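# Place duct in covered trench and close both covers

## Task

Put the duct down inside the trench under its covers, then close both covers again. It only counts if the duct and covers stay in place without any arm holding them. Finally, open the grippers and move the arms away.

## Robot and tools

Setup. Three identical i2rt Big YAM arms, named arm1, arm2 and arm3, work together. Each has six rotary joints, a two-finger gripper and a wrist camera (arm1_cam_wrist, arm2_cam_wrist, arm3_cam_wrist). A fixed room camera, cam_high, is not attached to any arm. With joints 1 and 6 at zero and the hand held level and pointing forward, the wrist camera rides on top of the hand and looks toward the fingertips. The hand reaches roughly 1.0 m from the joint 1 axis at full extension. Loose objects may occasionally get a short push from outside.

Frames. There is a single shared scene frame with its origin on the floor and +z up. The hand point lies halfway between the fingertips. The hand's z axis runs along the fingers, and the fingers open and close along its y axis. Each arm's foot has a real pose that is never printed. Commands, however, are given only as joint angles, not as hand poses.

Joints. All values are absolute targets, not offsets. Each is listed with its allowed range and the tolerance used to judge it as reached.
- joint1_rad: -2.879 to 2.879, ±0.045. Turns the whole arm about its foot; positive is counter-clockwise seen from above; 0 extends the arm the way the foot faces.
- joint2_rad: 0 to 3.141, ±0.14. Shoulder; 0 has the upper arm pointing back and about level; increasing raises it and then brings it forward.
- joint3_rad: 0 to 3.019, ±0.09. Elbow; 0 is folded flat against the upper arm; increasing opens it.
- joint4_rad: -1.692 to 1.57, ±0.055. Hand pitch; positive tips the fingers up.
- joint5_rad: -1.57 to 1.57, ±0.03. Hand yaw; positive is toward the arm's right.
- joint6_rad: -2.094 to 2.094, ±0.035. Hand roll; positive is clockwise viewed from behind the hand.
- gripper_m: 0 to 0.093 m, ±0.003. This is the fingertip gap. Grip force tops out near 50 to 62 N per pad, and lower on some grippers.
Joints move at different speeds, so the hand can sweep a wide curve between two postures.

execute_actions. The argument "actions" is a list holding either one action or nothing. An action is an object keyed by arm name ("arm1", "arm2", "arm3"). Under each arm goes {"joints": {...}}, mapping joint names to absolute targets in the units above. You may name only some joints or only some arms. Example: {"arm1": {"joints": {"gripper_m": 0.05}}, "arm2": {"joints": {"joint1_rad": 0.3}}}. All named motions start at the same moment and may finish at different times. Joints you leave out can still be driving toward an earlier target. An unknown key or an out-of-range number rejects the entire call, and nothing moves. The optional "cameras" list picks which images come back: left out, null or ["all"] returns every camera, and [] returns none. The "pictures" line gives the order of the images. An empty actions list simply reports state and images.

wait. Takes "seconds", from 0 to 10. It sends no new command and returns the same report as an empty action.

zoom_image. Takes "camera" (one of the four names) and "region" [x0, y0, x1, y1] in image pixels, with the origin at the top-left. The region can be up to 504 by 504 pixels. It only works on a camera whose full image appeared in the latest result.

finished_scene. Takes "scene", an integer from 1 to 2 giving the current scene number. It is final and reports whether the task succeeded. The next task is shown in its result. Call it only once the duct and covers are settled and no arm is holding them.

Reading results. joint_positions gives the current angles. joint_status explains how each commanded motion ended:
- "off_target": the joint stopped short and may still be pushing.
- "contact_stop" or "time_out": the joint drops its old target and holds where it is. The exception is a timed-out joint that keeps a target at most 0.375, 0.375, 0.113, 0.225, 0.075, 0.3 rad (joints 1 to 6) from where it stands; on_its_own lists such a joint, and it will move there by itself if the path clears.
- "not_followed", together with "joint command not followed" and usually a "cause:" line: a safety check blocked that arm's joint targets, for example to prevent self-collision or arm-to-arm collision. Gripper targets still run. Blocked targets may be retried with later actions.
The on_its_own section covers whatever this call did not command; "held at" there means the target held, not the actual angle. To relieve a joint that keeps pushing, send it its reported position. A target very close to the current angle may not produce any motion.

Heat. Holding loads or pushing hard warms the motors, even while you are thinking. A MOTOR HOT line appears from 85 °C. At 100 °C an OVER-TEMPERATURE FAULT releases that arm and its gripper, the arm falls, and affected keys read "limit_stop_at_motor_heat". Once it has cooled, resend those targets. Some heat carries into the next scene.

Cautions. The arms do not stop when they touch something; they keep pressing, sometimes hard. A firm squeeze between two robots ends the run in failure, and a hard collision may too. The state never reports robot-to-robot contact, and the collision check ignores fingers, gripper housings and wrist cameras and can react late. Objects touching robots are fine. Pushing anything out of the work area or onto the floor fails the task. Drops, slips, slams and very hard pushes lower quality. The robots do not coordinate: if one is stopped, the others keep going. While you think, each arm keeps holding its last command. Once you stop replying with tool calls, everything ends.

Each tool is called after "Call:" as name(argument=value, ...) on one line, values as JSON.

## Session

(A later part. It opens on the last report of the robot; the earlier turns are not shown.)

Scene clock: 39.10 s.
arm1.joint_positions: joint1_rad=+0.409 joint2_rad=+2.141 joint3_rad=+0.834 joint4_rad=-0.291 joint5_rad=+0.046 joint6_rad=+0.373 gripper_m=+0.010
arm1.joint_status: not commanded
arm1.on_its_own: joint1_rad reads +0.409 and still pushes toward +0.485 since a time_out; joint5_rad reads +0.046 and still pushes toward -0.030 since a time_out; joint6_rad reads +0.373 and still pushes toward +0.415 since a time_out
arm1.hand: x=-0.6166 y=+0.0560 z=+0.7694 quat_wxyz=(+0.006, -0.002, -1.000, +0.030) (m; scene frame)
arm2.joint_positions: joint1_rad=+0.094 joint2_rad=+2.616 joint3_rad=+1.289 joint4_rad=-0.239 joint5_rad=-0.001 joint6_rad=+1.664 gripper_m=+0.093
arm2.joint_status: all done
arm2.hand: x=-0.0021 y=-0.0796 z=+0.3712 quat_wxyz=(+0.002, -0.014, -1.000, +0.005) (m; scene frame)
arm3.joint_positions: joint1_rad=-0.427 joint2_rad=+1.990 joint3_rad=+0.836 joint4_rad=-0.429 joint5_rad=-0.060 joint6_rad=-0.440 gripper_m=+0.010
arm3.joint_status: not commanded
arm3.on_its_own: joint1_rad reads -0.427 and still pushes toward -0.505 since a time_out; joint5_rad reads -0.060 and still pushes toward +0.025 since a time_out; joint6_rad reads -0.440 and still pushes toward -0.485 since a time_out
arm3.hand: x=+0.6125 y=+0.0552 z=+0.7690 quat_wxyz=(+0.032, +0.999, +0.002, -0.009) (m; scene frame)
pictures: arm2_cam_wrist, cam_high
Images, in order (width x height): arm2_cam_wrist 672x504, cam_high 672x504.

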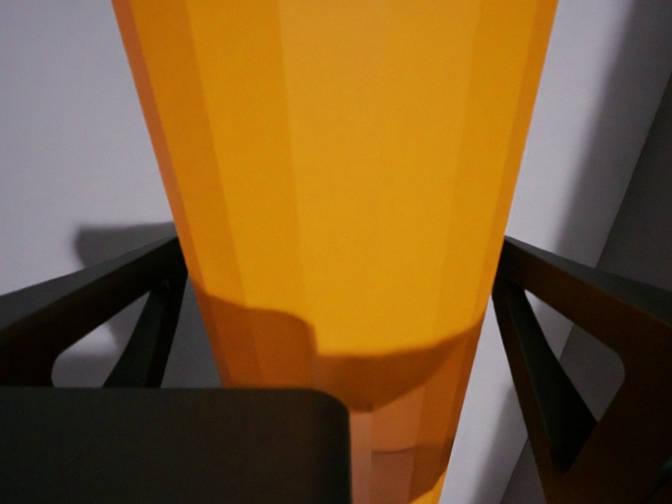

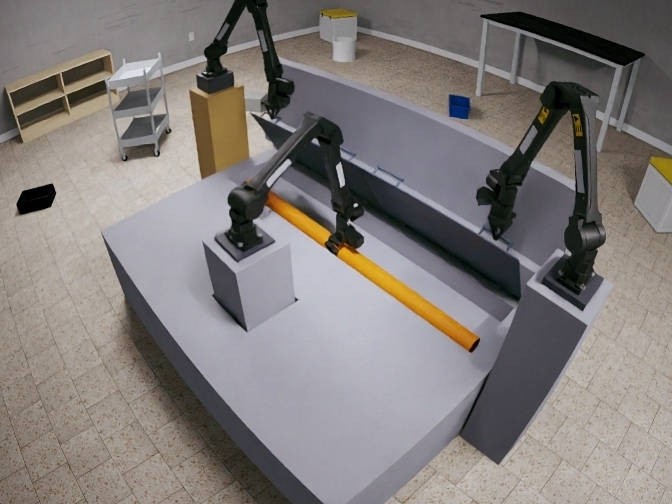

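Call:
execute_actions(actions=[{"arm2":{"joints":{"joint2_rad":2.41,"joint3_rad":1.165,"joint4_rad":-0.311}}}], cameras=["arm2_cam_wrist"])

Call:
execute_actions(actions=[{"arm2":{"joints":{"joint2_rad":1.3,"joint3_rad":0.635,"joint4_rad":-0.6}}}], cameras=["arm2_cam_wrist","cam_high"])

Scene clock: 40.43 s.
arm1.joint_positions: joint1_rad=+0.409 joint2_rad=+2.141 joint3_rad=+0.834 joint4_rad=-0.291 joint5_rad=+0.046 joint6_rad=+0.373 gripper_m=+0.010
arm1.joint_status: not commanded
arm1.on_its_own: joint1_rad reads +0.409 and still pushes toward +0.485 since a time_out; joint5_rad reads +0.046 and still pushes toward -0.030 since a time_out; joint6_rad reads +0.373 and still pushes toward +0.415 since a time_out
arm1.hand: x=-0.6166 y=+0.0560 z=+0.7694 quat_wxyz=(+0.006, -0.002, -1.000, +0.030) (m; scene frame)
arm2.joint_positions: joint1_rad=+0.094 joint2_rad=+2.396 joint3_rad=+1.161 joint4_rad=-0.302 joint5_rad=-0.001 joint6_rad=+1.664 gripper_m=+0.093
arm2.joint_status: all done
arm2.hand: x=-0.0021 y=-0.0743 z=+0.4576 quat_wxyz=(+0.003, -0.014, -1.000, -0.010) (m; scene frame)
arm3.joint_positions: joint1_rad=-0.427 joint2_rad=+1.990 joint3_rad=+0.836 joint4_rad=-0.429 joint5_rad=-0.060 joint6_rad=-0.440 gripper_m=+0.010
arm3.joint_status: not commanded
arm3.on_its_own: joint1_rad reads -0.427 and still pushes toward -0.505 since a time_out; joint5_rad reads -0.060 and still pushes toward +0.025 since a time_out; joint6_rad reads -0.440 and still pushes toward -0.485 since a time_out
arm3.hand: x=+0.6125 y=+0.0552 z=+0.7690 quat_wxyz=(+0.032, +0.999, +0.002, -0.009) (m; scene frame)
pictures: arm2_cam_wrist
Images, in order (width x height): arm2_cam_wrist 672x504.

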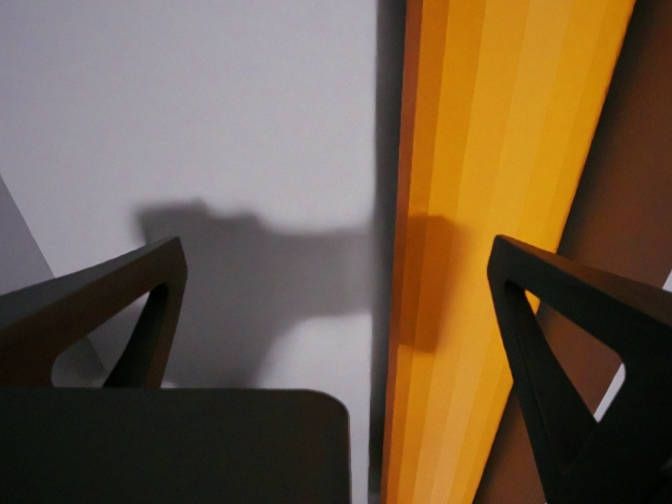

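Scene clock: 42.17 s.
arm1.joint_positions: joint1_rad=+0.409 joint2_rad=+2.141 joint3_rad=+0.834 joint4_rad=-0.291 joint5_rad=+0.046 joint6_rad=+0.373 gripper_m=+0.010
arm1.joint_status: not commanded
arm1.on_its_own: joint1_rad reads +0.409 and still pushes toward +0.485 since a time_out; joint5_rad reads +0.046 and still pushes toward -0.030 since a time_out; joint6_rad reads +0.373 and still pushes toward +0.415 since a time_out
arm1.hand: x=-0.6166 y=+0.0560 z=+0.7694 quat_wxyz=(+0.006, -0.002, -1.000, +0.030) (m; scene frame)
arm2.joint_positions: joint1_rad=+0.094 joint2_rad=+1.298 joint3_rad=+0.635 joint4_rad=-0.591 joint5_rad=-0.001 joint6_rad=+1.664 gripper_m=+0.093
arm2.joint_status: all done
arm2.hand: x=+0.0065 y=-0.1871 z=+0.7726 quat_wxyz=(+0.015, -0.014, -0.988, -0.150) (m; scene frame)
arm3.joint_positions: joint1_rad=-0.427 joint2_rad=+1.990 joint3_rad=+0.836 joint4_rad=-0.429 joint5_rad=-0.060 joint6_rad=-0.440 gripper_m=+0.010
arm3.joint_status: not commanded
arm3.on_its_own: joint1_rad reads -0.427 and still pushes toward -0.505 since a time_out; joint5_rad reads -0.060 and still pushes toward +0.025 since a time_out; joint6_rad reads -0.440 and still pushes toward -0.485 since a time_out
arm3.hand: x=+0.6125 y=+0.0552 z=+0.7690 quat_wxyz=(+0.032, +0.999, +0.002, -0.009) (m; scene frame)
pictures: arm2_cam_wrist, cam_high
Images, in order (width x height): arm2_cam_wrist 672x504, cam_high 672x504.

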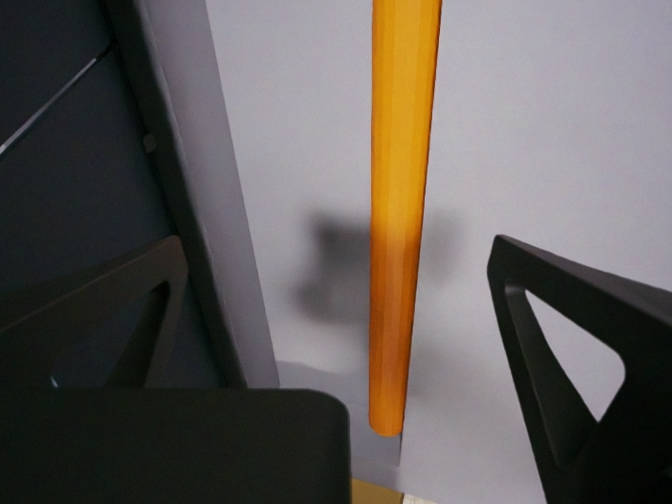

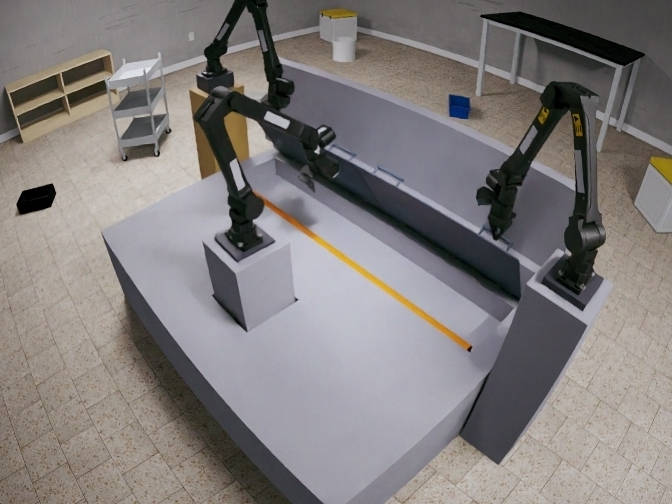

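Call:
execute_actions(actions=[{"arm1":{"joints":{"joint1_rad":0.075,"joint2_rad":2.39,"joint3_rad":0.862,"joint4_rad":-0.03,"joint6_rad":0.02}},"arm2":{"joints":{"joint2_rad":0.8,"joint3_rad":0.8,"joint4_rad":-0.9}},"arm3":{"joints":{"joint1_rad":-0.105,"joint2_rad":2.22,"joint3_rad":0.796,"joint4_rad":-0.13,"joint6_rad":-0.097}}}], cameras=["arm1_cam_wrist","arm3_cam_wrist","cam_high"])

Scene clock: 44.73 s.
arm1.joint_positions: joint1_rad=+0.019 joint2_rad=+2.436 joint3_rad=+0.877 joint4_rad=-0.017 joint5_rad=+0.005 joint6_rad=-0.012 gripper_m=+0.010
arm1.joint_status: joint1_rad time_out (moved -0.389 of -0.334); the others done
arm1.on_its_own: joint1_rad reads +0.019 and still pushes toward +0.075 since a time_out; joint5_rad reads +0.005 and still pushes toward -0.030 since a time_out; joint5_rad moved -0.042 toward your old target -0.030
arm1.hand: x=-0.6144 y=-0.0812 z=+0.6685 quat_wxyz=(+0.005, -0.005, -1.000, +0.006) (m; scene frame)
arm2.joint_positions: joint1_rad=+0.094 joint2_rad=+0.790 joint3_rad=+0.775 joint4_rad=-0.885 joint5_rad=-0.001 joint6_rad=+1.664 gripper_m=+0.093
arm2.joint_status: all done
arm2.hand: x=+0.0088 y=-0.2087 z=+0.9773 quat_wxyz=(+0.028, -0.013, -0.946, -0.321) (m; scene frame)
arm3.joint_positions: joint1_rad=-0.055 joint2_rad=+2.262 joint3_rad=+0.805 joint4_rad=-0.119 joint5_rad=-0.020 joint6_rad=-0.075 gripper_m=+0.010
arm3.joint_status: joint1_rad time_out (moved +0.372 of +0.322); the others done
arm3.on_its_own: joint1_rad reads -0.055 and still pushes toward -0.105 since a time_out; joint5_rad reads -0.020 and still pushes toward +0.025 since a time_out; joint5_rad moved +0.041 toward your old target +0.025
arm3.hand: x=+0.6115 y=-0.0804 z=+0.6694 quat_wxyz=(+0.011, +1.000, +0.005, -0.001) (m; scene frame)
pictures: arm1_cam_wrist, arm3_cam_wrist, cam_high
Images, in order (width x height): arm1_cam_wrist 672x504, arm3_cam_wrist 672x504, cam_high 672x504.

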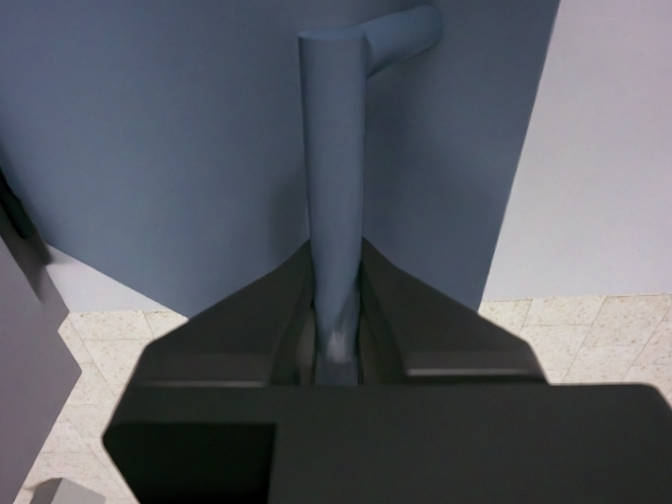

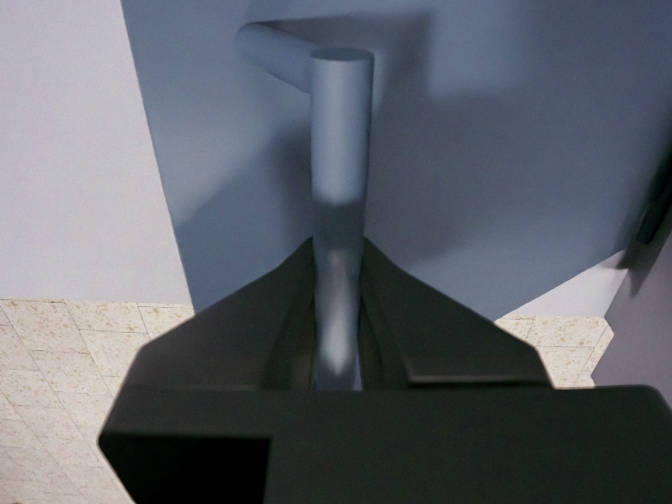

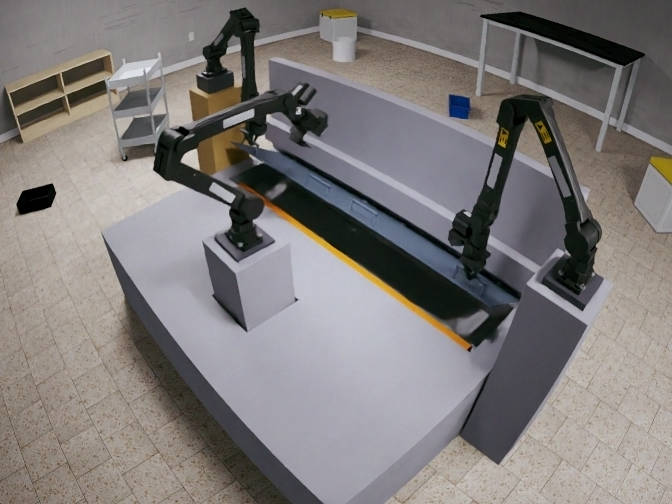

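Call:
execute_actions(actions=[{"arm1":{"joints":{"joint1_rad":-0.185,"joint2_rad":2.78,"joint3_rad":1.18,"joint4_rad":0.105,"joint5_rad":-0.008,"joint6_rad":-0.232}},"arm3":{"joints":{"joint1_rad":0.162,"joint2_rad":2.628,"joint3_rad":1.045,"joint4_rad":0.078,"joint5_rad":0.002,"joint6_rad":0.165}}}], cameras=["cam_high"])

Scene clock: 46.10 s.
arm1.joint_positions: joint1_rad=-0.194 joint2_rad=+2.856 joint3_rad=+1.194 joint4_rad=+0.104 joint5_rad=-0.008 joint6_rad=-0.233 gripper_m=+0.010
arm1.joint_status: all done
arm1.hand: x=-0.6094 y=-0.1591 z=+0.5181 quat_wxyz=(-0.005, -0.001, -1.000, +0.001) (m; scene frame)
arm2.joint_positions: joint1_rad=+0.094 joint2_rad=+0.790 joint3_rad=+0.775 joint4_rad=-0.885 joint5_rad=-0.001 joint6_rad=+1.664 gripper_m=+0.093
arm2.joint_status: not commanded
arm2.hand: x=+0.0088 y=-0.2087 z=+0.9773 quat_wxyz=(+0.028, -0.013, -0.946, -0.321) (m; scene frame)
arm3.joint_positions: joint1_rad=+0.169 joint2_rad=+2.696 joint3_rad=+1.051 joint4_rad=+0.073 joint5_rad=+0.004 joint6_rad=+0.159 gripper_m=+0.010
arm3.joint_status: all done
arm3.hand: x=+0.6087 y=-0.1578 z=+0.5215 quat_wxyz=(-0.001, +1.000, +0.000, -0.002) (m; scene frame)
pictures: cam_high
Images, in order (width x height): cam_high 672x504.

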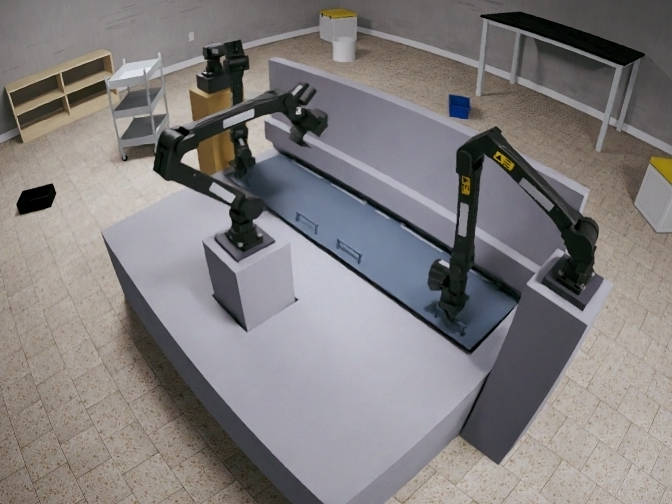

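Call:
execute_actions(actions=[{"arm1":{"joints":{"joint1_rad":-0.207,"joint2_rad":2.92,"joint3_rad":1.262,"joint4_rad":0.121,"joint6_rad":-0.251}},"arm3":{"joints":{"joint1_rad":0.186,"joint2_rad":2.778,"joint3_rad":1.118,"joint4_rad":0.111,"joint6_rad":0.186}}}], cameras=["cam_high"])

Scene clock: 46.90 s.
arm1.joint_positions: joint1_rad=-0.206 joint2_rad=+2.928 joint3_rad=+1.261 joint4_rad=+0.111 joint5_rad=-0.009 joint6_rad=-0.247 gripper_m=+0.010
arm1.joint_status: all done
arm1.hand: x=-0.6102 y=-0.1637 z=+0.4908 quat_wxyz=(-0.006, +0.000, -1.000, +0.001) (m; scene frame)
arm2.joint_positions: joint1_rad=+0.094 joint2_rad=+0.790 joint3_rad=+0.775 joint4_rad=-0.885 joint5_rad=-0.001 joint6_rad=+1.664 gripper_m=+0.093
arm2.joint_status: not commanded
arm2.hand: x=+0.0088 y=-0.2087 z=+0.9773 quat_wxyz=(+0.028, -0.013, -0.946, -0.321) (m; scene frame)
arm3.joint_positions: joint1_rad=+0.186 joint2_rad=+2.785 joint3_rad=+1.116 joint4_rad=+0.100 joint5_rad=+0.006 joint6_rad=+0.178 gripper_m=+0.010
arm3.joint_status: all done
arm3.hand: x=+0.6101 y=-0.1637 z=+0.4889 quat_wxyz=(-0.001, +1.000, -0.001, -0.004) (m; scene frame)
pictures: cam_high
Images, in order (width x height): cam_high 672x504.

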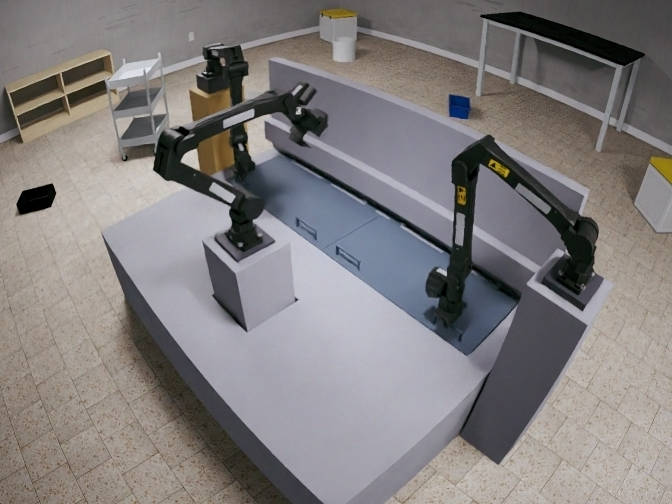

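The covers are resting shut (the shoulder sag is gone). Releasing and lifting clear.

Call:
execute_actions(actions=[{"arm1":{"joints":{"gripper_m":0.05}},"arm3":{"joints":{"gripper_m":0.05}}}], cameras=[])

Call:
execute_actions(actions=[{"arm1":{"joints":{"joint2_rad":2.19,"joint3_rad":0.8,"joint4_rad":-0.1,"gripper_m":0.093}},"arm3":{"joints":{"joint2_rad":1.99,"joint3_rad":0.75,"joint4_rad":-0.256,"gripper_m":0.093}}}])

Scene clock: 47.60 s.
arm1.joint_positions: joint1_rad=-0.206 joint2_rad=+2.928 joint3_rad=+1.261 joint4_rad=+0.111 joint5_rad=-0.009 joint6_rad=-0.247 gripper_m=+0.050
arm1.joint_status: all done
arm1.hand: x=-0.6102 y=-0.1637 z=+0.4908 quat_wxyz=(-0.006, +0.000, -1.000, +0.001) (m; scene frame)
arm2.joint_positions: joint1_rad=+0.094 joint2_rad=+0.790 joint3_rad=+0.775 joint4_rad=-0.885 joint5_rad=-0.001 joint6_rad=+1.664 gripper_m=+0.093
arm2.joint_status: not commanded
arm2.hand: x=+0.0088 y=-0.2087 z=+0.9773 quat_wxyz=(+0.028, -0.013, -0.946, -0.321) (m; scene frame)
arm3.joint_positions: joint1_rad=+0.186 joint2_rad=+2.785 joint3_rad=+1.116 joint4_rad=+0.101 joint5_rad=+0.006 joint6_rad=+0.178 gripper_m=+0.050
arm3.joint_status: all done
arm3.hand: x=+0.6096 y=-0.1638 z=+0.4890 quat_wxyz=(-0.001, +1.000, -0.001, -0.004) (m; scene frame)
pictures: none
No camera images: the call's "cameras" was empty. Leave "cameras" out to get every camera's image.

Scene clock: 49.07 s.
arm1.joint_positions: joint1_rad=-0.206 joint2_rad=+2.181 joint3_rad=+0.804 joint4_rad=-0.095 joint5_rad=-0.009 joint6_rad=-0.247 gripper_m=+0.093
arm1.joint_status: all done
arm1.hand: x=-0.5906 y=-0.1664 z=+0.7546 quat_wxyz=(-0.046, +0.000, -0.999, +0.011) (m; scene frame)
arm2.joint_positions: joint1_rad=+0.094 joint2_rad=+0.790 joint3_rad=+0.775 joint4_rad=-0.885 joint5_rad=-0.001 joint6_rad=+1.664 gripper_m=+0.093
arm2.joint_status: not commanded
arm2.hand: x=+0.0088 y=-0.2087 z=+0.9773 quat_wxyz=(+0.028, -0.013, -0.946, -0.321) (m; scene frame)
arm3.joint_positions: joint1_rad=+0.186 joint2_rad=+1.988 joint3_rad=+0.753 joint4_rad=-0.247 joint5_rad=+0.006 joint6_rad=+0.178 gripper_m=+0.093
arm3.joint_status: all done
arm3.hand: x=+0.5901 y=-0.1668 z=+0.7597 quat_wxyz=(+0.006, +0.999, -0.001, -0.046) (m; scene frame)
pictures: arm1_cam_wrist, arm2_cam_wrist, arm3_cam_wrist, cam_high
Images, in order (width x height): arm1_cam_wrist 672x504, arm2_cam_wrist 672x504, arm3_cam_wrist 672x504, cam_high 672x504.

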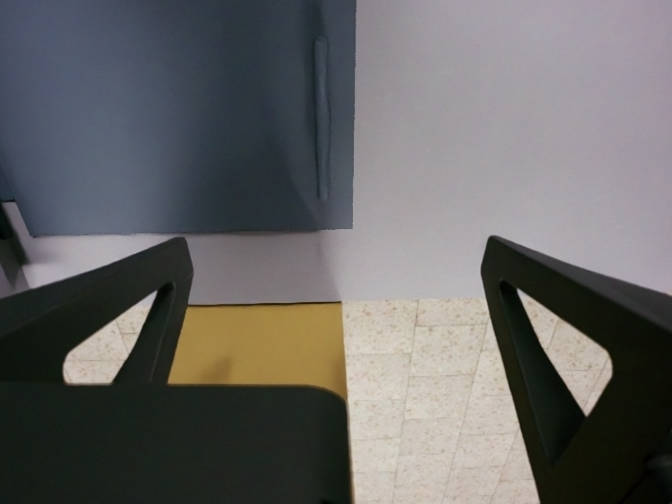

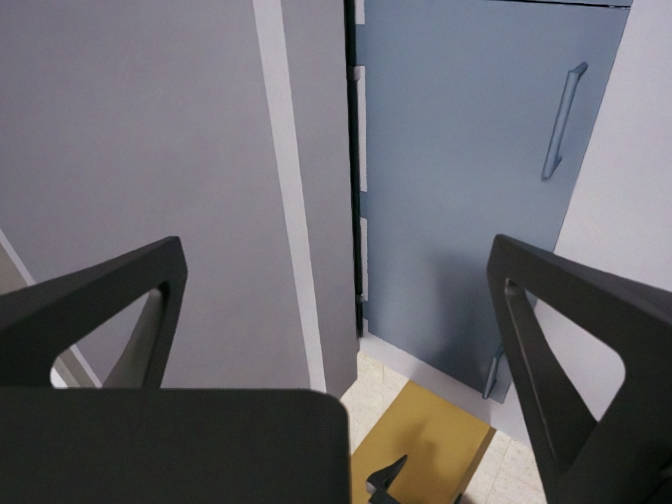

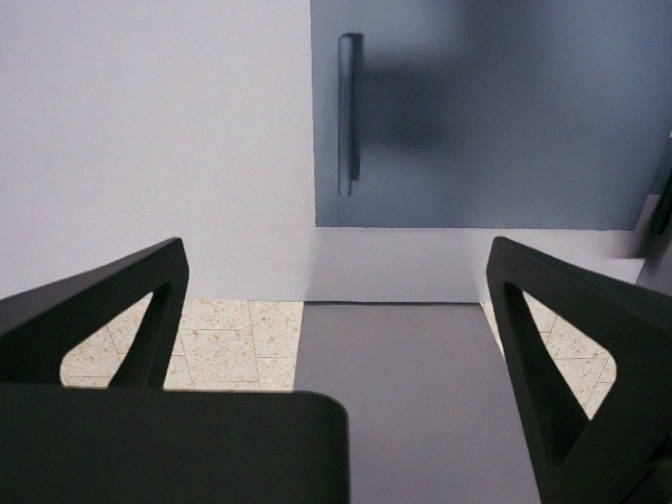

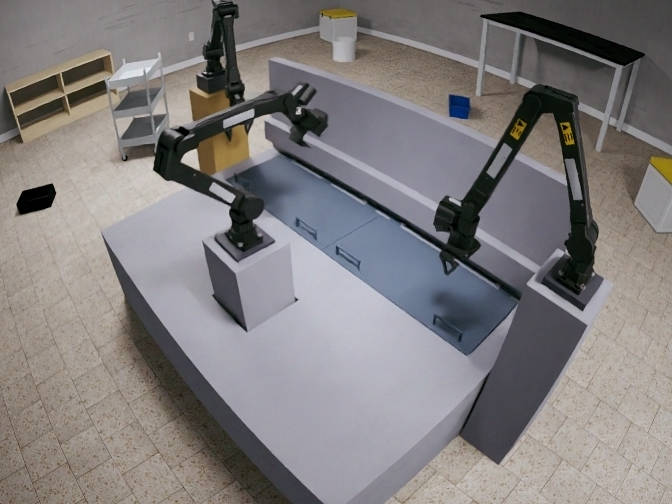

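Call:
finished_scene(scene=1)

The scene is finished: the task was done.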